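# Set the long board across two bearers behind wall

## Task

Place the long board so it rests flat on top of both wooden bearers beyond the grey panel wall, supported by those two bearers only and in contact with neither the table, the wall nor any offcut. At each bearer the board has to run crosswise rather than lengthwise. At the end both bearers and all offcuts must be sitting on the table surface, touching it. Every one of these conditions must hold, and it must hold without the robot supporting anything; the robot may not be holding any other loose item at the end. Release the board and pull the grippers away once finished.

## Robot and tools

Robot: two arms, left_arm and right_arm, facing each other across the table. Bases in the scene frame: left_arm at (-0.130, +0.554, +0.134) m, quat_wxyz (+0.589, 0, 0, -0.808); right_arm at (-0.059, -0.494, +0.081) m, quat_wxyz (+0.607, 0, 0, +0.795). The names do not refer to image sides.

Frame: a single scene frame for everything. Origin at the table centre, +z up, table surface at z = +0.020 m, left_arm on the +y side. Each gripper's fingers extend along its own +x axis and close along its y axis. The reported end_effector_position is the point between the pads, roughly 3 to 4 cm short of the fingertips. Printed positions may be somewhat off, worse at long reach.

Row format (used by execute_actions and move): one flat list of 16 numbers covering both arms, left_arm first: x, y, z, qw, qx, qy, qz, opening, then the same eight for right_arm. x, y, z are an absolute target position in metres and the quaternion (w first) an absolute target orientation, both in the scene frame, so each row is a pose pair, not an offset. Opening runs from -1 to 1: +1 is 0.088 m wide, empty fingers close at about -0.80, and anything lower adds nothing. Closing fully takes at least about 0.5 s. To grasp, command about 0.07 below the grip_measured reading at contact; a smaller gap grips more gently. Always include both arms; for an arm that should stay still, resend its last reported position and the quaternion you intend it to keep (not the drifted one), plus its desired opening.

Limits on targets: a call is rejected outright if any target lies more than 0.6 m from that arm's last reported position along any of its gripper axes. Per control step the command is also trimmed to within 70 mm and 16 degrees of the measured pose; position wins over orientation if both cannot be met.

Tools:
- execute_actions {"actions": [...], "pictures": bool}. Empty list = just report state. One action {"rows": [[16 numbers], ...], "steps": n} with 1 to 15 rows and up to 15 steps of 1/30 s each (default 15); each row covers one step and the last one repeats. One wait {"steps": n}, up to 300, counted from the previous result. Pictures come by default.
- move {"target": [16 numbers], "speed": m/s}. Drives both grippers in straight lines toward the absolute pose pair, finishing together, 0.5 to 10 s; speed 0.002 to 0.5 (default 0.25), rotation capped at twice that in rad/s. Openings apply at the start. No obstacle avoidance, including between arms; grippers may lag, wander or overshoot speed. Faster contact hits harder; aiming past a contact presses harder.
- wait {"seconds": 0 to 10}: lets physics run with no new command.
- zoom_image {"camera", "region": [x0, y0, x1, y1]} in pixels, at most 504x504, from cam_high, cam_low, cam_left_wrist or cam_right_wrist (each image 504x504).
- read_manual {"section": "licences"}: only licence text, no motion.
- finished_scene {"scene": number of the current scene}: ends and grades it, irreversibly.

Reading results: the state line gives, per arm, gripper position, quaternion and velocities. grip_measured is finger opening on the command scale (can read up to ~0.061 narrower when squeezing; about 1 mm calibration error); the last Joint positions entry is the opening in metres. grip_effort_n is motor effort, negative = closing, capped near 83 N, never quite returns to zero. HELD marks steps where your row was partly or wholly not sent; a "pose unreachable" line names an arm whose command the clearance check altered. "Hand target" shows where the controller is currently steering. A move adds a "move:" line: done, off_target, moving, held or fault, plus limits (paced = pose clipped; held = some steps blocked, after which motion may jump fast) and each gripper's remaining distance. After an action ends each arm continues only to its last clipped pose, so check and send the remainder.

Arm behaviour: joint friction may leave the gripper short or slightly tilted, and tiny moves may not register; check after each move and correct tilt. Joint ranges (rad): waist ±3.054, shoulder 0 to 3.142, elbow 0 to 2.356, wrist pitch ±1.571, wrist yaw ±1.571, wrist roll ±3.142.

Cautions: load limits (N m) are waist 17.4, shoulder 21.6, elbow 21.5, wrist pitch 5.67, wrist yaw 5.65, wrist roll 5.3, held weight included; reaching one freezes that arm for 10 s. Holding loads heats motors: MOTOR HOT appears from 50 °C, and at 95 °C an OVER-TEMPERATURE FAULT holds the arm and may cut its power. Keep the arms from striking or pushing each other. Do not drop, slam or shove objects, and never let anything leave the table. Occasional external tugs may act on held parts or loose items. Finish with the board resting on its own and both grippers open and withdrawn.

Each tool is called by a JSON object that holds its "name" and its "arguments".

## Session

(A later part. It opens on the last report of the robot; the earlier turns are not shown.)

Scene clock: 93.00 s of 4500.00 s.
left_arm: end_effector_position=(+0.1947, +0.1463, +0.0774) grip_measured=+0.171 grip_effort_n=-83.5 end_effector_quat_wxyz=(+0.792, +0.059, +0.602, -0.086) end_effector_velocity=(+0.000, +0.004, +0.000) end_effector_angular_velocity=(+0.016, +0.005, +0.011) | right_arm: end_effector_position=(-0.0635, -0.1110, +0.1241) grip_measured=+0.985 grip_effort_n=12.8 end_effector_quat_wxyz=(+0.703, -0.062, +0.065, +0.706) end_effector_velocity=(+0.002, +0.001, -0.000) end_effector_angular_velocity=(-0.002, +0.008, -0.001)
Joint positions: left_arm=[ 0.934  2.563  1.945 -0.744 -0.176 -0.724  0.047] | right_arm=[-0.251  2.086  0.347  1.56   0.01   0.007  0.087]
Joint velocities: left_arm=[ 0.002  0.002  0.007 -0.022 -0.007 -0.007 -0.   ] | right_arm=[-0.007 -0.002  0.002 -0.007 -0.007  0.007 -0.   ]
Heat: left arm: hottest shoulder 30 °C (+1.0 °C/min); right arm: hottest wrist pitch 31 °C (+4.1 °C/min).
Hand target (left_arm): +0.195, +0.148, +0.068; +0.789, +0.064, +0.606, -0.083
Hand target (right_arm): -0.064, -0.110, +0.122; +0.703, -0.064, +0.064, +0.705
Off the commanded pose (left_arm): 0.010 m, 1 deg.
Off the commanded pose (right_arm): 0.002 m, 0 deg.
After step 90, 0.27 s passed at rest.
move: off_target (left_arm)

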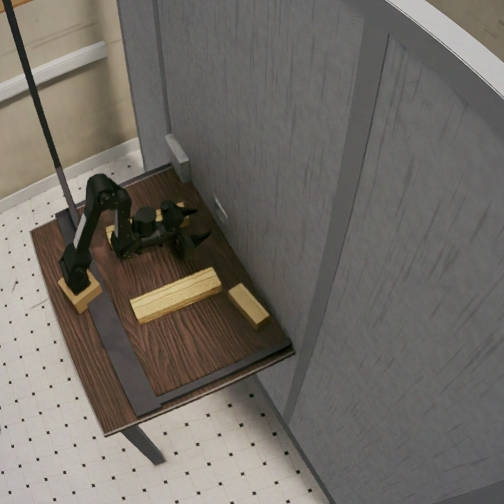

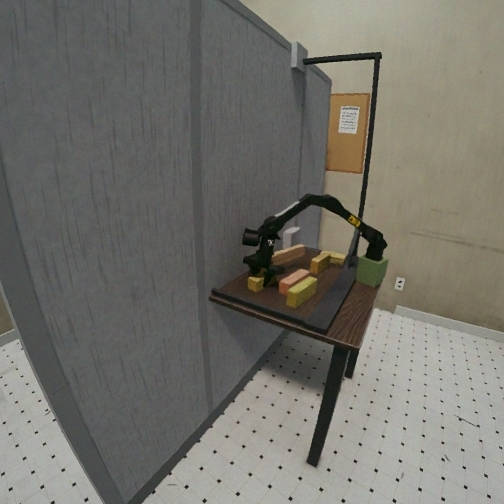

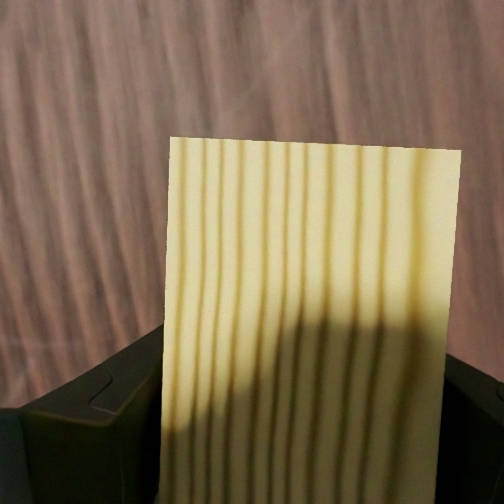

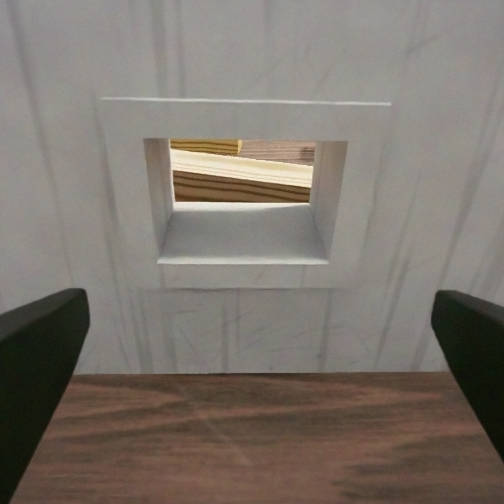

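{"name": "move", "arguments": {"target": [0.195,0.148,0.062,0.789,0.064,0.606,-0.083,0.08,-0.064,-0.11,0.122,0.703,-0.064,0.064,0.705,1], "speed": 0.03}}

{"name": "move", "arguments": {"target": [0.195,0.148,0.064,0.789,0.064,0.606,-0.083,0.6,-0.064,-0.11,0.122,0.703,-0.064,0.064,0.705,1], "speed": 0.03}}

{"name": "move", "arguments": {"target": [0.17,0.155,0.15,0.789,0.064,0.606,-0.083,0.6,-0.064,-0.11,0.122,0.703,-0.064,0.064,0.705,1], "speed": 0.15}}

Scene clock: 99.97 s of 4500.00 s.
left_arm: end_effector_position=(+0.1961, +0.1443, +0.0763) grip_measured=+0.171 grip_effort_n=-83.5 end_effector_quat_wxyz=(+0.794, +0.056, +0.599, -0.088) end_effector_velocity=(+0.000, +0.003, -0.002) end_effector_angular_velocity=(+0.024, -0.011, -0.005) | right_arm: end_effector_position=(-0.0635, -0.1110, +0.1241) grip_measured=+0.985 grip_effort_n=12.8 end_effector_quat_wxyz=(+0.703, -0.062, +0.065, +0.706) end_effector_velocity=(-0.000, -0.001, +0.000) end_effector_angular_velocity=(+0.003, -0.020, +0.009)
Joint positions: left_arm=[ 0.934  2.567  1.946 -0.73  -0.176 -0.724  0.047] | right_arm=[-0.251  2.086  0.347  1.56   0.01   0.007  0.087]
Joint velocities: left_arm=[-0.002  0.002 -0.002 -0.007 -0.022  0.007 -0.   ] | right_arm=[-0.002  0.002 -0.002  0.007 -0.007 -0.022 -0.   ]
Heat: left arm: hottest shoulder 31 °C (+1.0 °C/min); right arm: hottest wrist pitch 32 °C (+4.0 °C/min).
Hand target (left_arm): +0.195, +0.148, +0.062; +0.789, +0.064, +0.606, -0.083
Hand target (right_arm): -0.064, -0.110, +0.122; +0.703, -0.064, +0.064, +0.705
Off the commanded pose (left_arm): 0.015 m, 1 deg.
Off the commanded pose (right_arm): 0.002 m, 0 deg.
After step 90, 3.23 s passed at rest.
move: off_target (left_arm)

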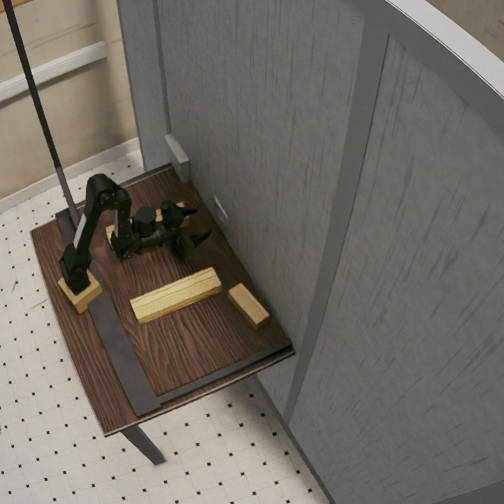

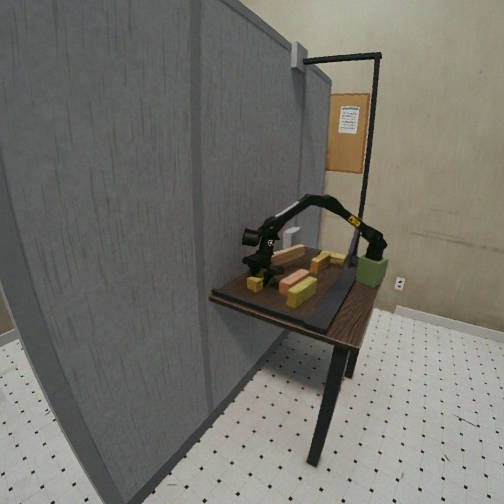

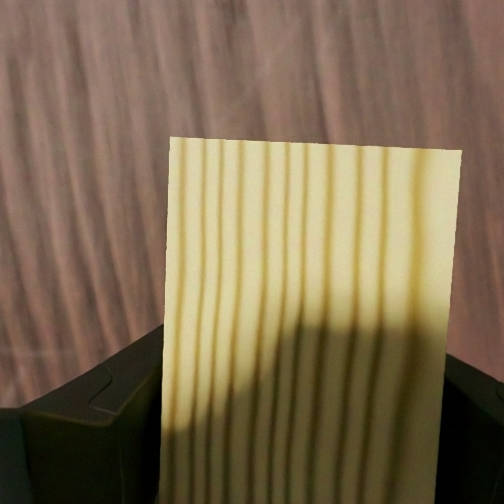

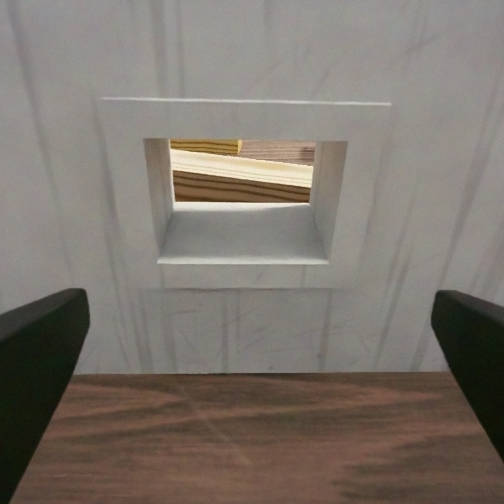

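Scene clock: 100.77 s of 4500.00 s.
left_arm: end_effector_position=(+0.1957, +0.1449, +0.0742) grip_measured=+0.597 grip_effort_n=16.5 end_effector_quat_wxyz=(+0.793, +0.058, +0.600, -0.087) end_effector_velocity=(-0.001, +0.002, +0.000) end_effector_angular_velocity=(+0.004, +0.010, -0.006) | right_arm: end_effector_position=(-0.0635, -0.1110, +0.1241) grip_measured=+0.985 grip_effort_n=12.8 end_effector_quat_wxyz=(+0.703, -0.062, +0.065, +0.706) end_effector_velocity=(+0.002, -0.001, -0.001) end_effector_angular_velocity=(-0.007, -0.023, -0.006)
Joint positions: left_arm=[ 0.934  2.571  1.946 -0.73  -0.176 -0.724  0.068] | right_arm=[-0.251  2.086  0.347  1.56   0.01   0.007  0.087]
Joint velocities: left_arm=[ 0.002 -0.002 -0.002 -0.007  0.007  0.007 -0.   ] | right_arm=[-0.002 -0.002 -0.002 -0.007  0.007 -0.022 -0.   ]
Heat: left arm: hottest shoulder 31 °C (+1.0 °C/min); right arm: hottest wrist pitch 32 °C (+4.0 °C/min).
Hand target (left_arm): +0.195, +0.148, +0.064; +0.789, +0.064, +0.606, -0.083
Hand target (right_arm): -0.064, -0.110, +0.122; +0.703, -0.064, +0.064, +0.705
Off the commanded pose (left_arm): 0.011 m, 1 deg.
Off the commanded pose (right_arm): 0.002 m, 0 deg.
move: off_target (left_arm)

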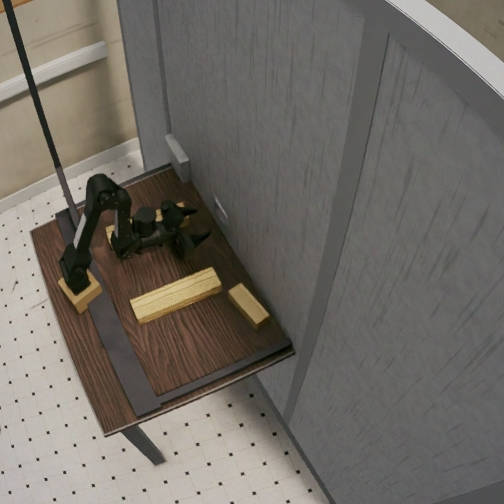

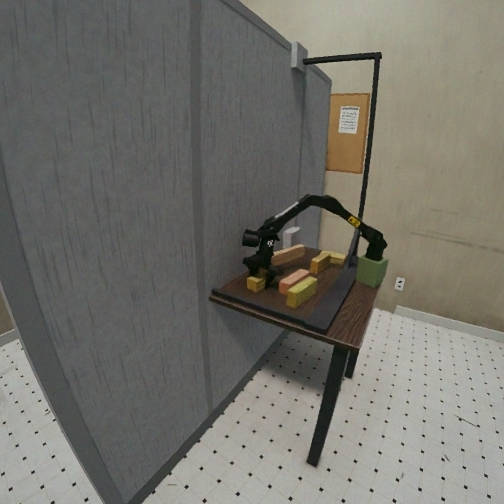

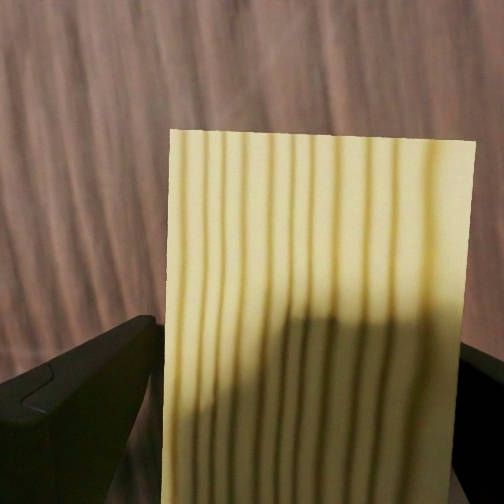

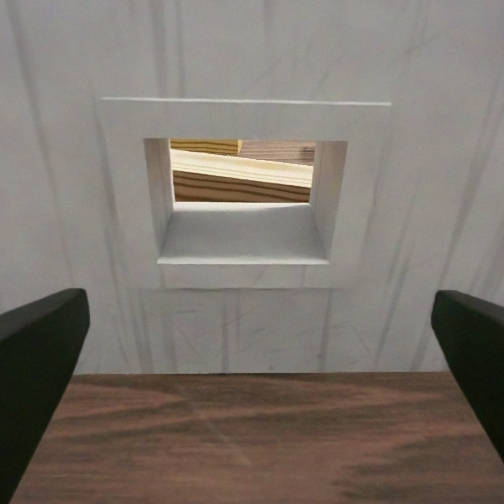

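Scene clock: 101.73 s of 4500.00 s.
left_arm: end_effector_position=(+0.1709, +0.1550, +0.1440) grip_measured=+0.597 grip_effort_n=16.5 end_effector_quat_wxyz=(+0.787, +0.066, +0.608, -0.083) end_effector_velocity=(-0.003, +0.004, -0.000) end_effector_angular_velocity=(+0.024, +0.006, -0.008) | right_arm: end_effector_position=(-0.0635, -0.1110, +0.1241) grip_measured=+0.985 grip_effort_n=12.8 end_effector_quat_wxyz=(+0.703, -0.062, +0.065, +0.706) end_effector_velocity=(-0.000, -0.000, +0.002) end_effector_angular_velocity=(+0.007, -0.006, +0.006)
Joint positions: left_arm=[ 0.905  2.4    1.922 -0.911 -0.178 -0.75   0.068] | right_arm=[-0.251  2.086  0.347  1.56   0.01   0.007  0.087]
Joint velocities: left_arm=[-0.002 -0.002 -0.002 -0.022 -0.007  0.007  0.   ] | right_arm=[-0.002 -0.002 -0.002  0.007 -0.007 -0.007 -0.   ]
Heat: left arm: hottest shoulder 31 °C (+1.0 °C/min); right arm: hottest wrist pitch 32 °C (+4.0 °C/min).
Hand target (left_arm): +0.170, +0.155, +0.150; +0.789, +0.064, +0.606, -0.083
Hand target (right_arm): -0.064, -0.110, +0.122; +0.703, -0.064, +0.064, +0.705
Off the commanded pose (left_arm): 0.006 m, 0 deg.
Off the commanded pose (right_arm): 0.002 m, 0 deg.
move: done

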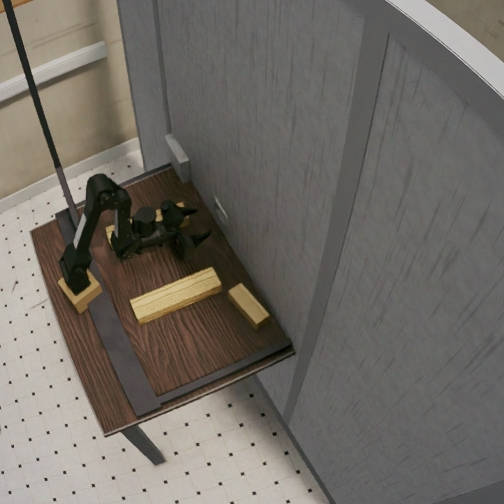

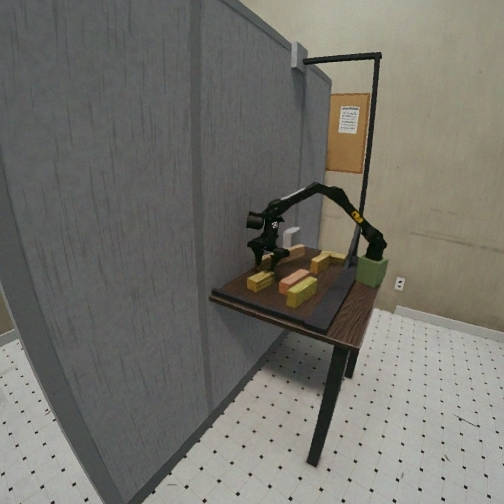

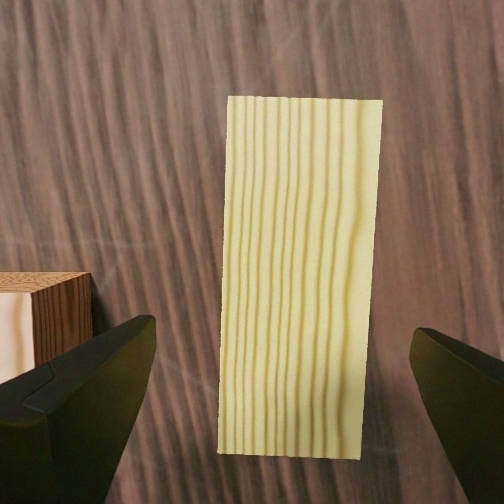

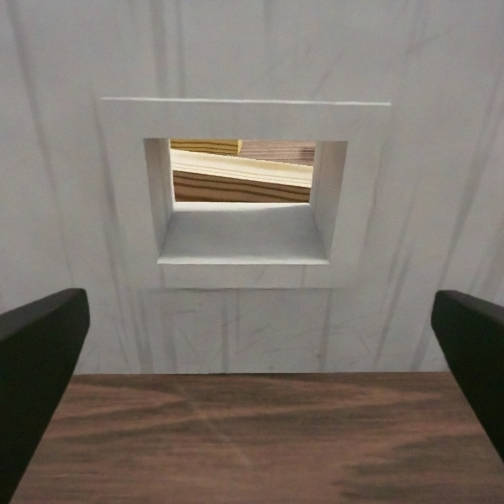

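{"name": "move", "arguments": {"target": [-0.075,0.125,0.165,0.648,-0.080,0.7026,-0.282,1,-0.064,-0.11,0.122,0.703,-0.064,0.064,0.705,1], "speed": 0.2}}

Scene clock: 109.60 s of 4500.00 s.
left_arm: end_effector_position=(-0.0736, +0.1247, +0.1606) grip_measured=+0.991 grip_effort_n=16.0 end_effector_quat_wxyz=(+0.648, -0.076, +0.704, -0.279) end_effector_velocity=(-0.001, +0.003, -0.002) end_effector_angular_velocity=(+0.007, +0.004, +0.020) | right_arm: end_effector_position=(-0.0635, -0.1110, +0.1241) grip_measured=+0.985 grip_effort_n=12.8 end_effector_quat_wxyz=(+0.703, -0.062, +0.065, +0.706) end_effector_velocity=(+0.004, -0.001, -0.001) end_effector_angular_velocity=(-0.007, +0.006, -0.016)
Joint positions: left_arm=[ 0.527  1.962  1.185 -0.338  0.246 -1.117  0.088] | right_arm=[-0.251  2.086  0.347  1.56   0.01   0.007  0.087]
Joint velocities: left_arm=[-0.002 -0.007 -0.017  0.007 -0.007 -0.022 -0.   ] | right_arm=[-0.007 -0.002 -0.002 -0.007  0.007  0.007 -0.   ]
Heat: left arm: hottest shoulder 34 °C (+4.0 °C/min); right arm: hottest wrist pitch 32 °C (+4.0 °C/min).
Hand target (left_arm): -0.075, +0.125, +0.165; +0.647, -0.081, +0.704, -0.282
Hand target (right_arm): -0.064, -0.110, +0.122; +0.703, -0.064, +0.064, +0.705
Off the commanded pose (left_arm): 0.005 m, 1 deg.
Off the commanded pose (right_arm): 0.002 m, 0 deg.
After step 90, 2.93 s passed at rest.
move: done

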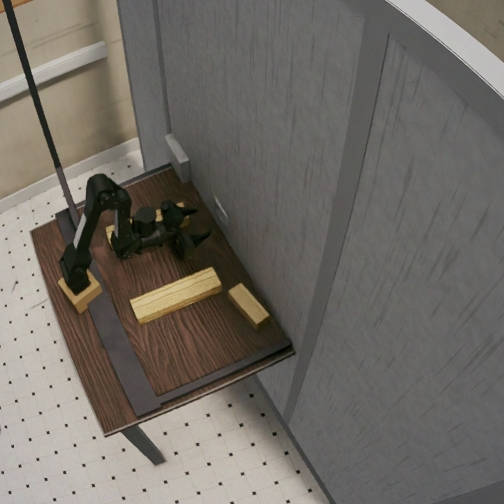

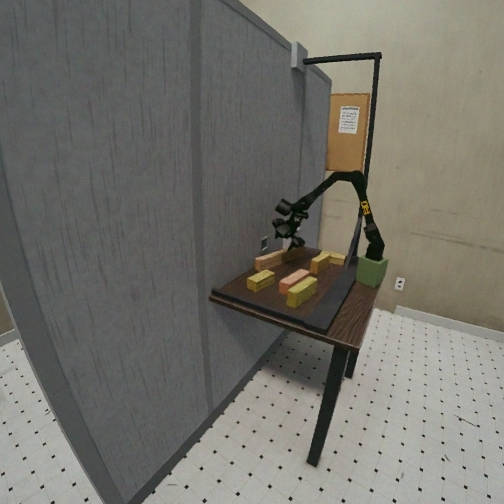

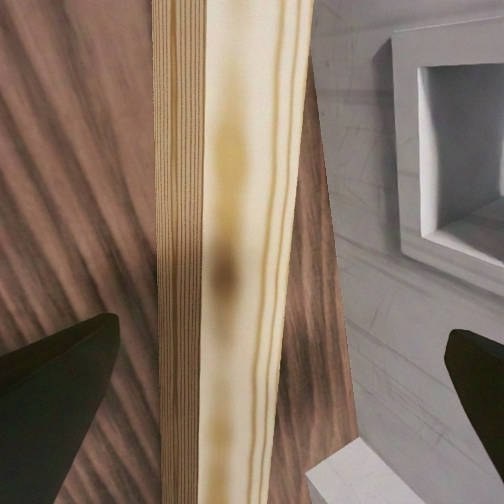

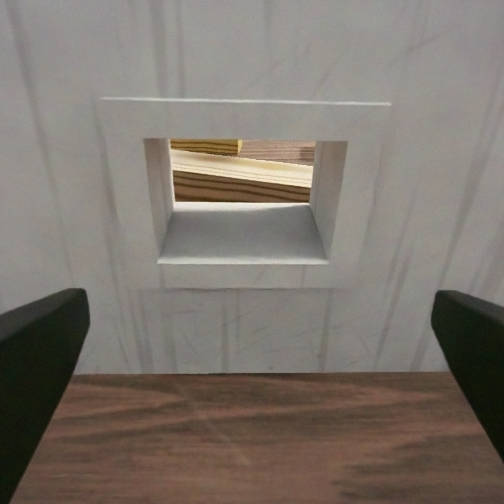

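{"name": "move", "arguments": {"target": [-0.078,0.116,0.076,0.648,-0.080,0.7026,-0.282,1,-0.064,-0.11,0.122,0.703,-0.064,0.064,0.705,1], "speed": 0.06}}

Scene clock: 116.00 s of 4500.00 s.
left_arm: end_effector_position=(-0.0762, +0.1121, +0.0850) grip_measured=+0.991 grip_effort_n=17.0 end_effector_quat_wxyz=(+0.648, -0.086, +0.699, -0.290) end_effector_velocity=(-0.002, +0.001, -0.000) end_effector_angular_velocity=(-0.001, +0.017, +0.013) | right_arm: end_effector_position=(-0.0635, -0.1110, +0.1241) grip_measured=+0.985 grip_effort_n=12.8 end_effector_quat_wxyz=(+0.703, -0.062, +0.065, +0.706) end_effector_velocity=(-0.002, -0.000, +0.002) end_effector_angular_velocity=(+0.007, -0.003, +0.020)
Joint positions: left_arm=[ 0.514  2.168  1.122 -0.035  0.244 -1.129  0.088] | right_arm=[-0.251  2.086  0.347  1.56   0.01   0.007  0.087]
Joint velocities: left_arm=[-0.002 -0.002 -0.007  0.007  0.007 -0.022 -0.   ] | right_arm=[-0.002 -0.002 -0.002  0.007 -0.022 -0.007 -0.   ]
Heat: left arm: hottest shoulder 34 °C (+4.0 °C/min); right arm: hottest wrist pitch 32 °C (+4.0 °C/min).
Hand target (left_arm): -0.078, +0.116, +0.076; +0.648, -0.080, +0.703, -0.282
Hand target (right_arm): -0.064, -0.110, +0.122; +0.703, -0.064, +0.064, +0.705
Off the commanded pose (left_arm): 0.010 m, 1 deg.
Off the commanded pose (right_arm): 0.002 m, 0 deg.
After step 90, 1.63 s passed at rest.
move: off_target (left_arm)

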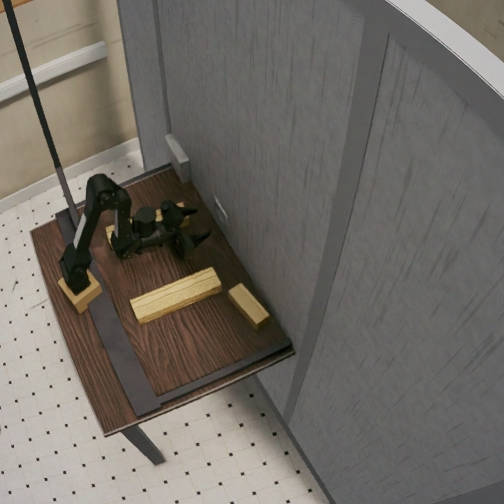

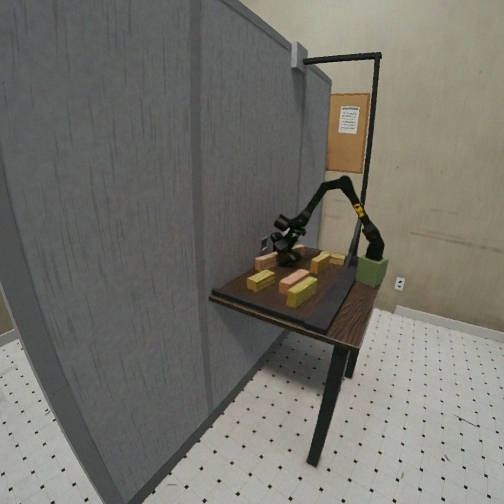

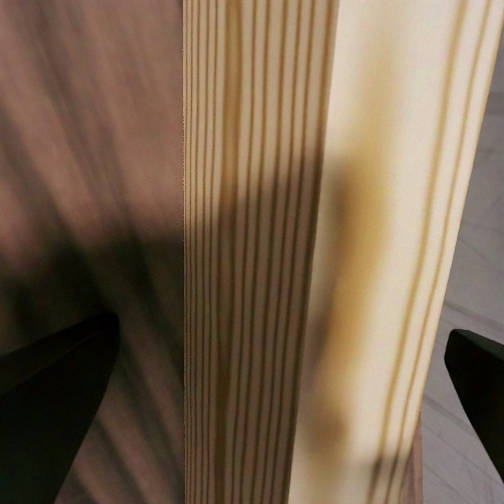

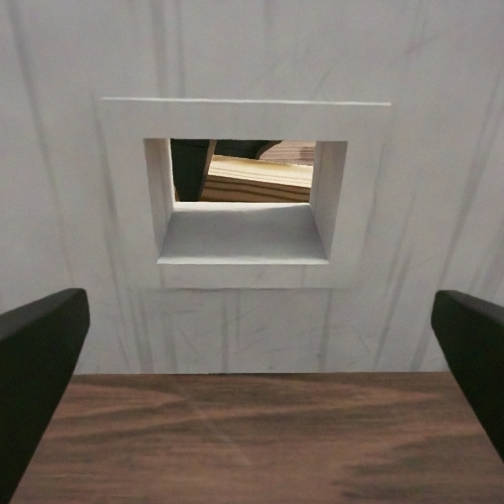

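{"name": "move", "arguments": {"target": [-0.076,0.123,0.075,0.648,-0.080,0.7026,-0.282,0.4,-0.064,-0.11,0.122,0.703,-0.064,0.064,0.705,1], "speed": 0.02}}

{"name": "move", "arguments": {"target": [-0.074,0.130,0.074,0.648,-0.080,0.7026,-0.282,-0.25,-0.064,-0.11,0.122,0.703,-0.064,0.064,0.705,1], "speed": 0.02}}

Scene clock: 122.00 s of 4500.00 s.
left_arm: end_effector_position=(-0.0764, +0.1138, +0.0826) grip_measured=+0.403 grip_effort_n=-17.4 end_effector_quat_wxyz=(+0.648, -0.088, +0.698, -0.293) end_effector_velocity=(+0.004, +0.001, -0.000) end_effector_angular_velocity=(-0.000, -0.003, +0.017) | right_arm: end_effector_position=(-0.0635, -0.1110, +0.1241) grip_measured=+0.985 grip_effort_n=12.8 end_effector_quat_wxyz=(+0.703, -0.062, +0.065, +0.706) end_effector_velocity=(+0.002, -0.001, -0.003) end_effector_angular_velocity=(-0.012, +0.006, -0.011)
Joint positions: left_arm=[ 0.515  2.169  1.104 -0.008  0.246 -1.129  0.059] | right_arm=[-0.251  2.086  0.347  1.56   0.01   0.007  0.087]
Joint velocities: left_arm=[ 0.007 -0.002 -0.007  0.007 -0.007 -0.007 -0.   ] | right_arm=[-0.002  0.002 -0.002 -0.007  0.007  0.007  0.   ]
Heat: left arm: hottest shoulder 34 °C (+5.1 °C/min); right arm: hottest wrist pitch 32 °C (+3.0 °C/min).
Hand target (left_arm): -0.076, +0.123, +0.075; +0.648, -0.080, +0.703, -0.282
Hand target (right_arm): -0.064, -0.110, +0.122; +0.703, -0.064, +0.064, +0.705
Off the commanded pose (left_arm): 0.012 m, 2 deg.
Off the commanded pose (right_arm): 0.002 m, 0 deg.
After step 90, 2.03 s passed at rest.
move: off_target (left_arm)

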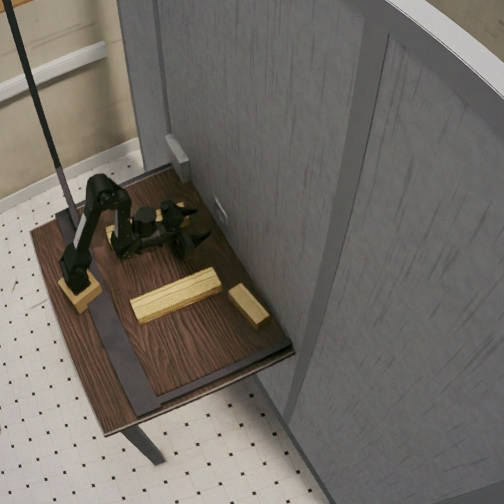

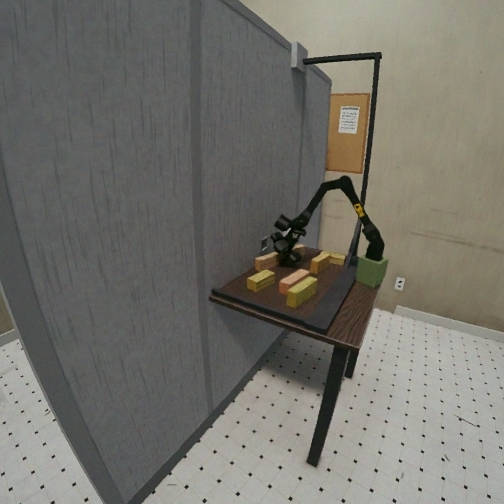

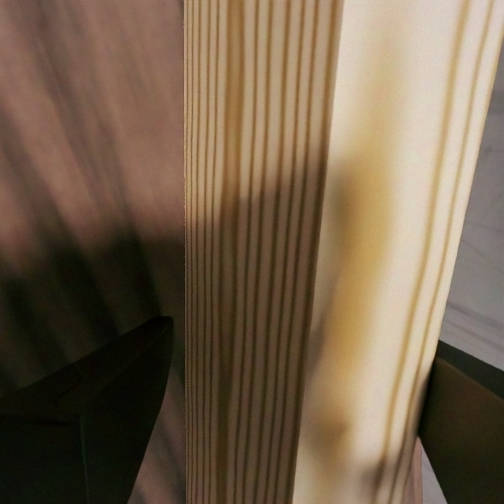

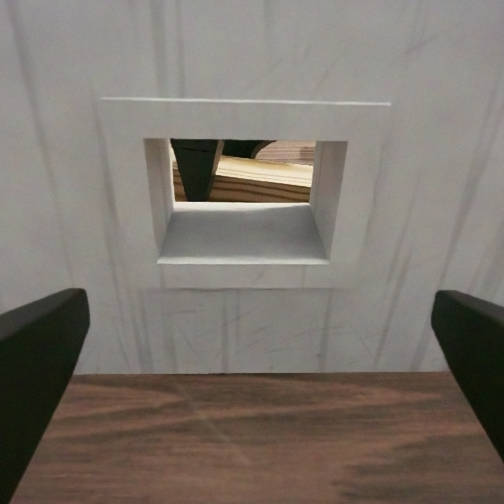

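Scene clock: 123.13 s of 4500.00 s.
left_arm: end_effector_position=(-0.0751, +0.1199, +0.0814) grip_measured=-0.121 grip_effort_n=-83.5 end_effector_quat_wxyz=(+0.647, -0.089, +0.698, -0.294) end_effector_velocity=(+0.002, +0.003, -0.002) end_effector_angular_velocity=(+0.007, +0.005, +0.025) | right_arm: end_effector_position=(-0.0635, -0.1110, +0.1241) grip_measured=+0.985 grip_effort_n=12.8 end_effector_quat_wxyz=(+0.703, -0.062, +0.065, +0.706) end_effector_velocity=(-0.000, -0.001, -0.001) end_effector_angular_velocity=(-0.007, -0.020, +0.009)
Joint positions: left_arm=[ 0.523  2.157  1.075  0.01   0.252 -1.121  0.033] | right_arm=[-0.251  2.086  0.347  1.56   0.01   0.007  0.087]
Joint velocities: left_arm=[ 0.002 -0.002 -0.012  0.007 -0.007 -0.022  0.   ] | right_arm=[-0.002 -0.002 -0.002 -0.007 -0.007 -0.022  0.   ]
Heat: left arm: hottest shoulder 34 °C (+5.1 °C/min); right arm: hottest wrist pitch 32 °C (+3.0 °C/min).
Hand target (left_arm): -0.074, +0.130, +0.074; +0.648, -0.080, +0.703, -0.282
Hand target (right_arm): -0.064, -0.110, +0.122; +0.703, -0.064, +0.064, +0.705
Off the commanded pose (left_arm): 0.013 m, 2 deg.
Off the commanded pose (right_arm): 0.002 m, 0 deg.
move: off_target (left_arm)

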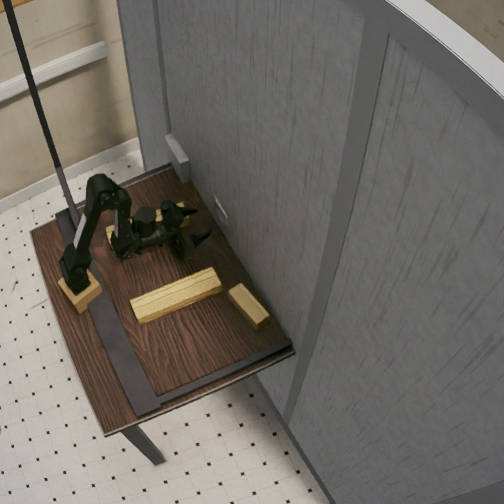

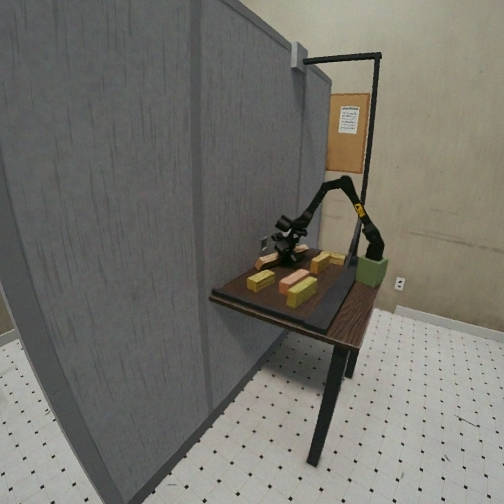

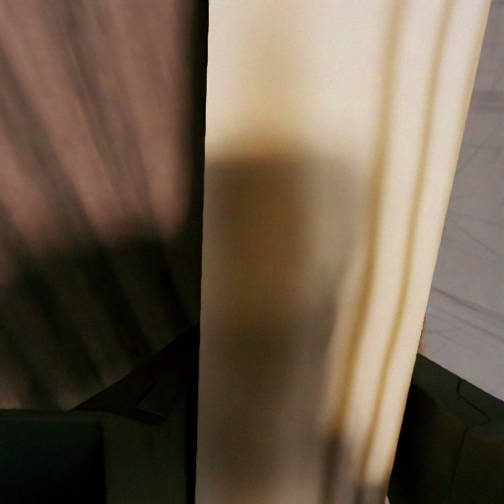

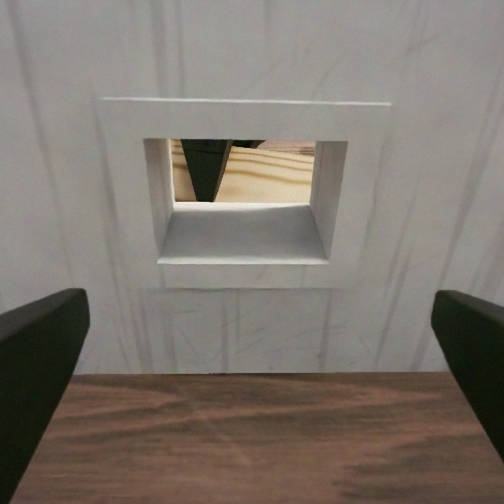

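{"name": "move", "arguments": {"target": [-0.072,0.136,0.074,0.606,-0.171,0.686,-0.365,-0.22,-0.064,-0.11,0.122,0.703,-0.064,0.064,0.705,1], "speed": 0.06}}

{"name": "move", "arguments": {"target": [-0.068,0.150,0.076,0.606,-0.171,0.686,-0.365,0.15,-0.064,-0.11,0.122,0.703,-0.064,0.064,0.705,1], "speed": 0.02}}

Scene clock: 131.17 s of 4500.00 s.
left_arm: end_effector_position=(-0.0718, +0.1335, +0.0790) grip_measured=-0.121 grip_effort_n=-83.5 end_effector_quat_wxyz=(+0.609, -0.171, +0.681, -0.370) end_effector_velocity=(+0.003, +0.004, -0.003) end_effector_angular_velocity=(+0.001, -0.001, +0.017) | right_arm: end_effector_position=(-0.0635, -0.1110, +0.1241) grip_measured=+0.985 grip_effort_n=12.8 end_effector_quat_wxyz=(+0.703, -0.062, +0.065, +0.706) end_effector_velocity=(+0.000, -0.003, -0.004) end_effector_angular_velocity=(-0.017, -0.023, -0.001)
Joint positions: left_arm=[ 0.583  2.153  0.84   0.452  0.385 -1.138  0.033] | right_arm=[-0.251  2.086  0.347  1.56   0.01   0.007  0.087]
Joint velocities: left_arm=[ 0.007  0.002 -0.017  0.022 -0.007 -0.007 -0.   ] | right_arm=[ 0.002  0.002 -0.007 -0.007  0.007 -0.022 -0.   ]
Heat: left arm: hottest shoulder 34 °C (+5.0 °C/min); right arm: hottest wrist pitch 33 °C (+3.0 °C/min).
Hand target (left_arm): -0.072, +0.136, +0.074; +0.606, -0.171, +0.685, -0.365
Hand target (right_arm): -0.064, -0.110, +0.122; +0.703, -0.064, +0.064, +0.705
Off the commanded pose (left_arm): 0.006 m, 1 deg.
Off the commanded pose (right_arm): 0.002 m, 0 deg.
After step 90, 2.83 s passed at rest.
move: done

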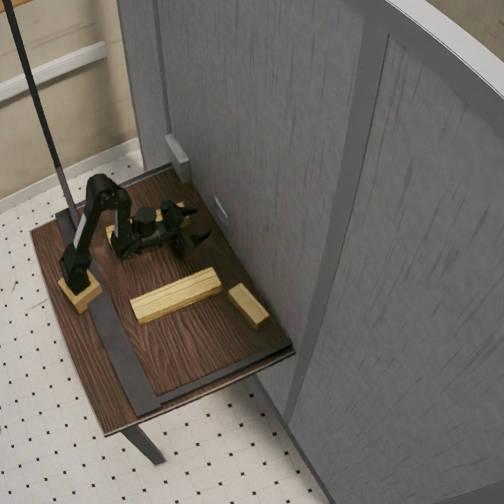

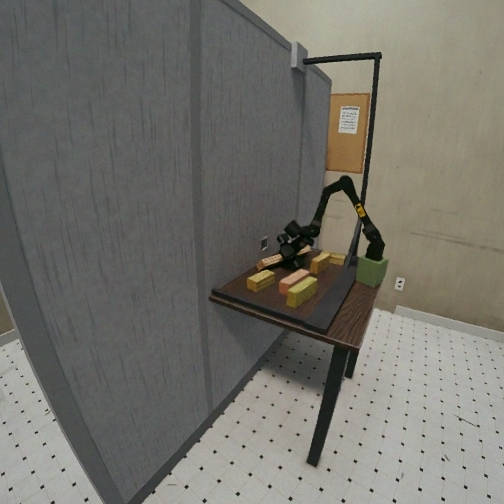

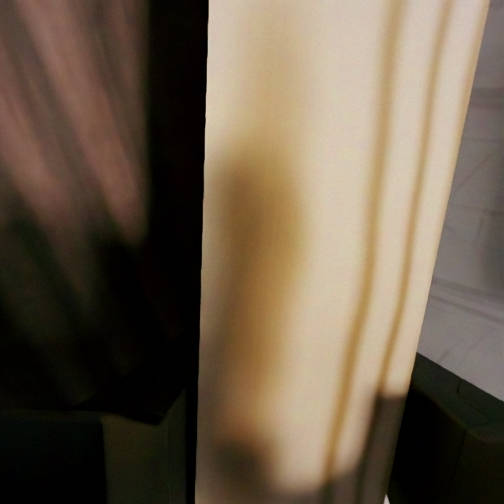

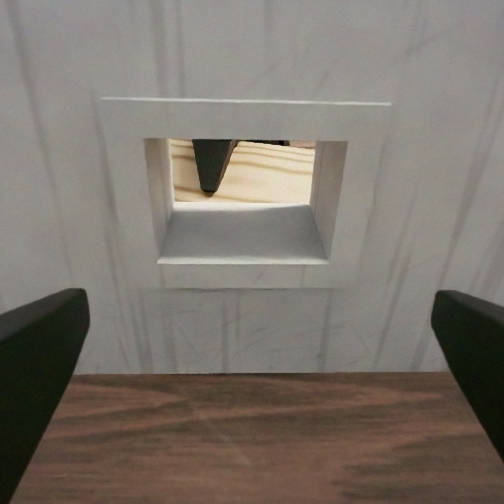

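Scene clock: 132.27 s of 4500.00 s.
left_arm: end_effector_position=(-0.0693, +0.1478, +0.0734) grip_measured=+0.148 grip_effort_n=13.7 end_effector_quat_wxyz=(+0.605, -0.170, +0.687, -0.364) end_effector_velocity=(-0.003, +0.003, -0.001) end_effector_angular_velocity=(+0.015, +0.024, +0.008) | right_arm: end_effector_position=(-0.0635, -0.1110, +0.1241) grip_measured=+0.985 grip_effort_n=12.8 end_effector_quat_wxyz=(+0.703, -0.062, +0.065, +0.706) end_effector_velocity=(-0.000, +0.001, -0.000) end_effector_angular_velocity=(-0.002, -0.006, +0.006)
Joint positions: left_arm=[ 0.605  2.148  0.793  0.475  0.406 -1.128  0.046] | right_arm=[-0.251  2.086  0.347  1.56   0.01   0.007  0.087]
Joint velocities: left_arm=[-0.002 -0.002 -0.007 -0.007  0.007 -0.022  0.   ] | right_arm=[-0.002 -0.002  0.002 -0.007 -0.007 -0.007  0.   ]
Heat: left arm: hottest shoulder 34 °C (+5.0 °C/min); right arm: hottest wrist pitch 33 °C (+3.0 °C/min).
Hand target (left_arm): -0.068, +0.150, +0.076; +0.606, -0.171, +0.686, -0.365
Hand target (right_arm): -0.064, -0.110, +0.122; +0.703, -0.064, +0.064, +0.705
Off the commanded pose (left_arm): 0.004 m, 0 deg.
Off the commanded pose (right_arm): 0.002 m, 0 deg.
move: done

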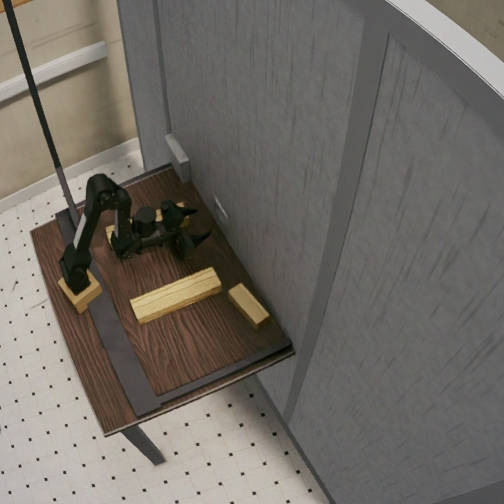

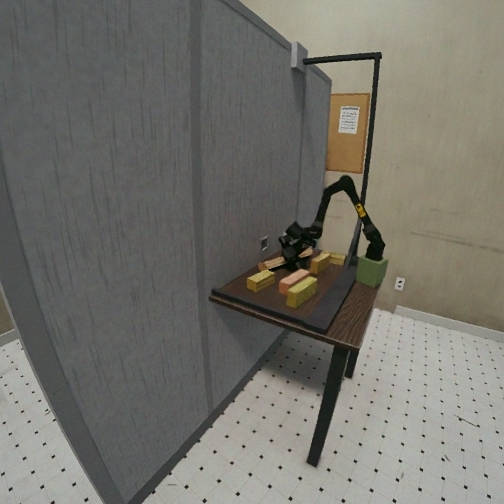

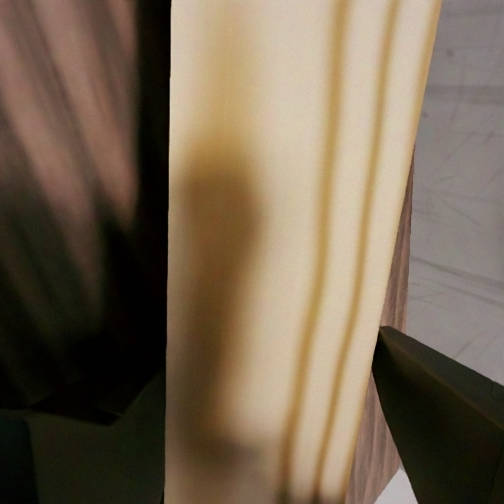

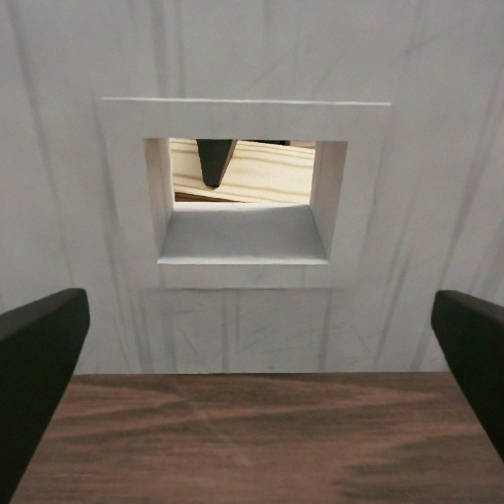

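{"name": "move", "arguments": {"target": [-0.058,0.162,0.081,0.606,-0.171,0.686,-0.365,0.4,-0.064,-0.11,0.122,0.703,-0.064,0.064,0.705,1], "speed": 0.015}}

Scene clock: 136.87 s of 4500.00 s.
left_arm: end_effector_position=(-0.0591, +0.1618, +0.0764) grip_measured=+0.397 grip_effort_n=16.5 end_effector_quat_wxyz=(+0.606, -0.169, +0.689, -0.361) end_effector_velocity=(+0.003, +0.004, -0.003) end_effector_angular_velocity=(+0.016, -0.017, +0.011) | right_arm: end_effector_position=(-0.0635, -0.1110, +0.1241) grip_measured=+0.985 grip_effort_n=12.8 end_effector_quat_wxyz=(+0.703, -0.062, +0.065, +0.706) end_effector_velocity=(-0.000, -0.001, -0.001) end_effector_angular_velocity=(-0.007, -0.006, +0.006)
Joint positions: left_arm=[ 0.649  2.113  0.756  0.456  0.432 -1.092  0.058] | right_arm=[-0.251  2.086  0.347  1.56   0.01   0.007  0.087]
Joint velocities: left_arm=[ 0.002 -0.002 -0.007 -0.007 -0.022  0.007  0.   ] | right_arm=[-0.002 -0.002 -0.002 -0.007 -0.007 -0.007 -0.   ]
Heat: left arm: hottest shoulder 34 °C (+5.1 °C/min); right arm: hottest wrist pitch 33 °C (+3.0 °C/min).
Hand target (left_arm): -0.058, +0.162, +0.081; +0.606, -0.171, +0.686, -0.365
Hand target (right_arm): -0.064, -0.110, +0.122; +0.703, -0.064, +0.064, +0.705
Off the commanded pose (left_arm): 0.005 m, 1 deg.
Off the commanded pose (right_arm): 0.002 m, 0 deg.
After step 90, 0.07 s passed at rest.
move: done

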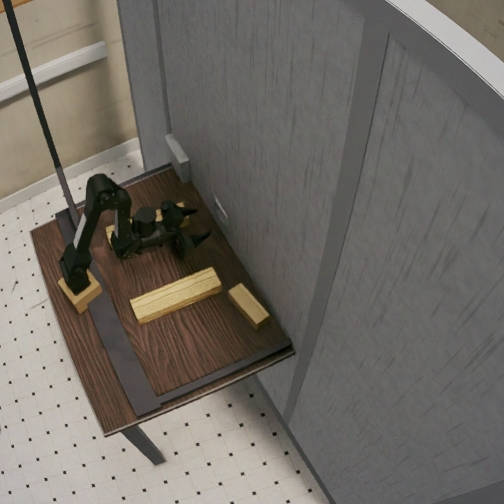

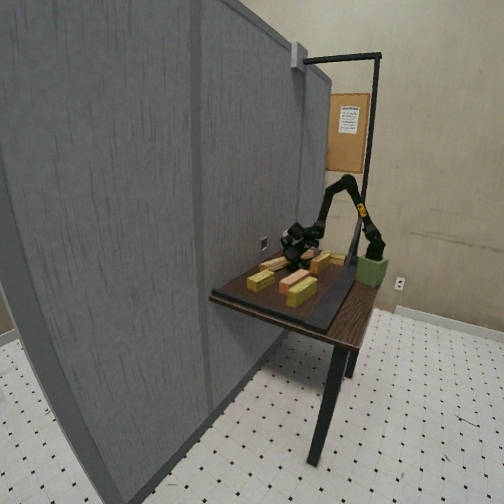

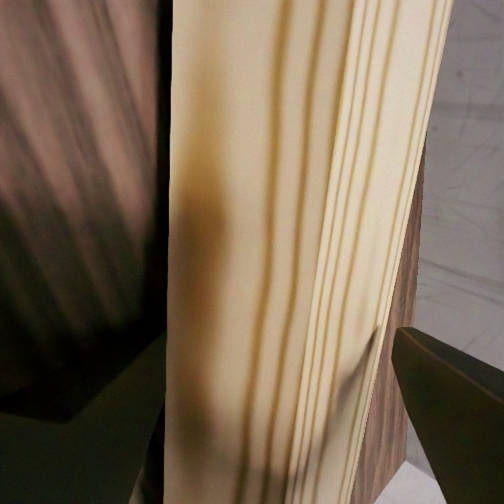

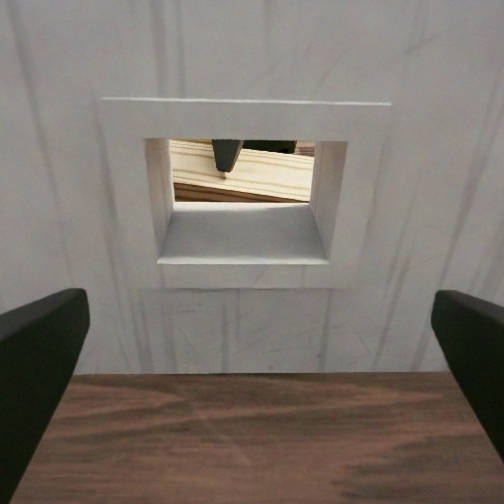

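{"name": "move", "arguments": {"target": [-0.055,0.171,0.084,0.627,-0.126,0.695,-0.324,0.55,-0.064,-0.11,0.122,0.703,-0.064,0.064,0.705,1], "speed": 0.03}}

Scene clock: 141.87 s of 4500.00 s.
left_arm: end_effector_position=(-0.0555, +0.1747, +0.0777) grip_measured=+0.547 grip_effort_n=16.5 end_effector_quat_wxyz=(+0.626, -0.125, +0.702, -0.317) end_effector_velocity=(+0.000, +0.000, +0.003) end_effector_angular_velocity=(-0.002, -0.011, -0.005) | right_arm: end_effector_position=(-0.0635, -0.1110, +0.1241) grip_measured=+0.985 grip_effort_n=12.8 end_effector_quat_wxyz=(+0.703, -0.062, +0.065, +0.706) end_effector_velocity=(-0.005, -0.001, -0.001) end_effector_angular_velocity=(-0.007, -0.001, +0.035)
Joint positions: left_arm=[ 0.647  2.057  0.798  0.228  0.372 -1.053  0.066] | right_arm=[-0.251  2.086  0.347  1.56   0.01   0.007  0.087]
Joint velocities: left_arm=[-0.002 -0.012 -0.002 -0.007 -0.007  0.007 -0.   ] | right_arm=[-0.002 -0.002 -0.002 -0.007 -0.037 -0.007 -0.   ]
Heat: left arm: hottest shoulder 34 °C (+6.1 °C/min); right arm: hottest wrist pitch 33 °C (+2.0 °C/min).
Hand target (left_arm): -0.055, +0.171, +0.084; +0.628, -0.126, +0.696, -0.325
Hand target (right_arm): -0.064, -0.110, +0.122; +0.703, -0.064, +0.064, +0.705
Off the commanded pose (left_arm): 0.007 m, 1 deg.
Off the commanded pose (right_arm): 0.002 m, 0 deg.
move: done

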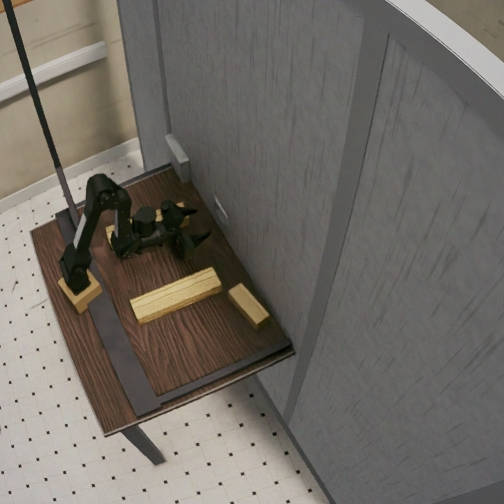

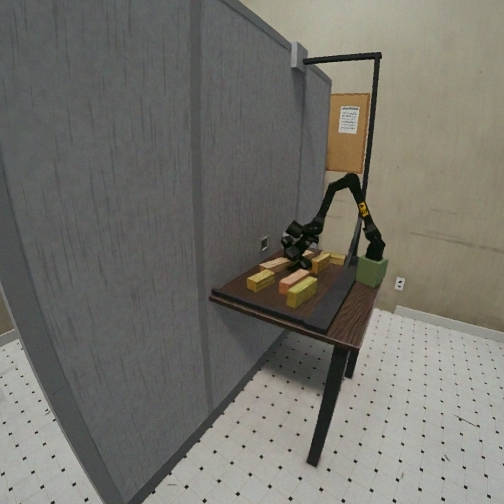

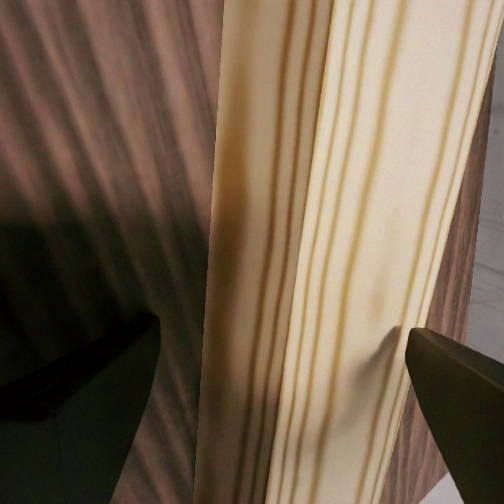

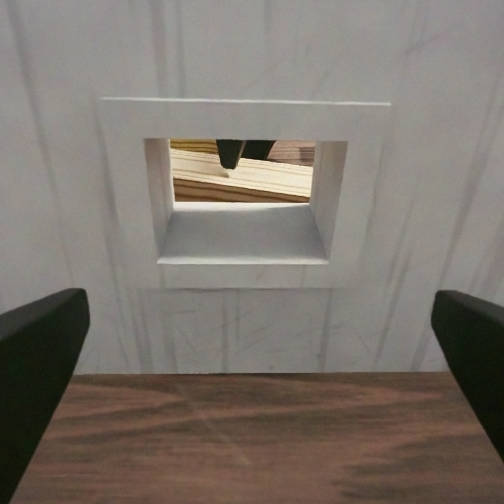

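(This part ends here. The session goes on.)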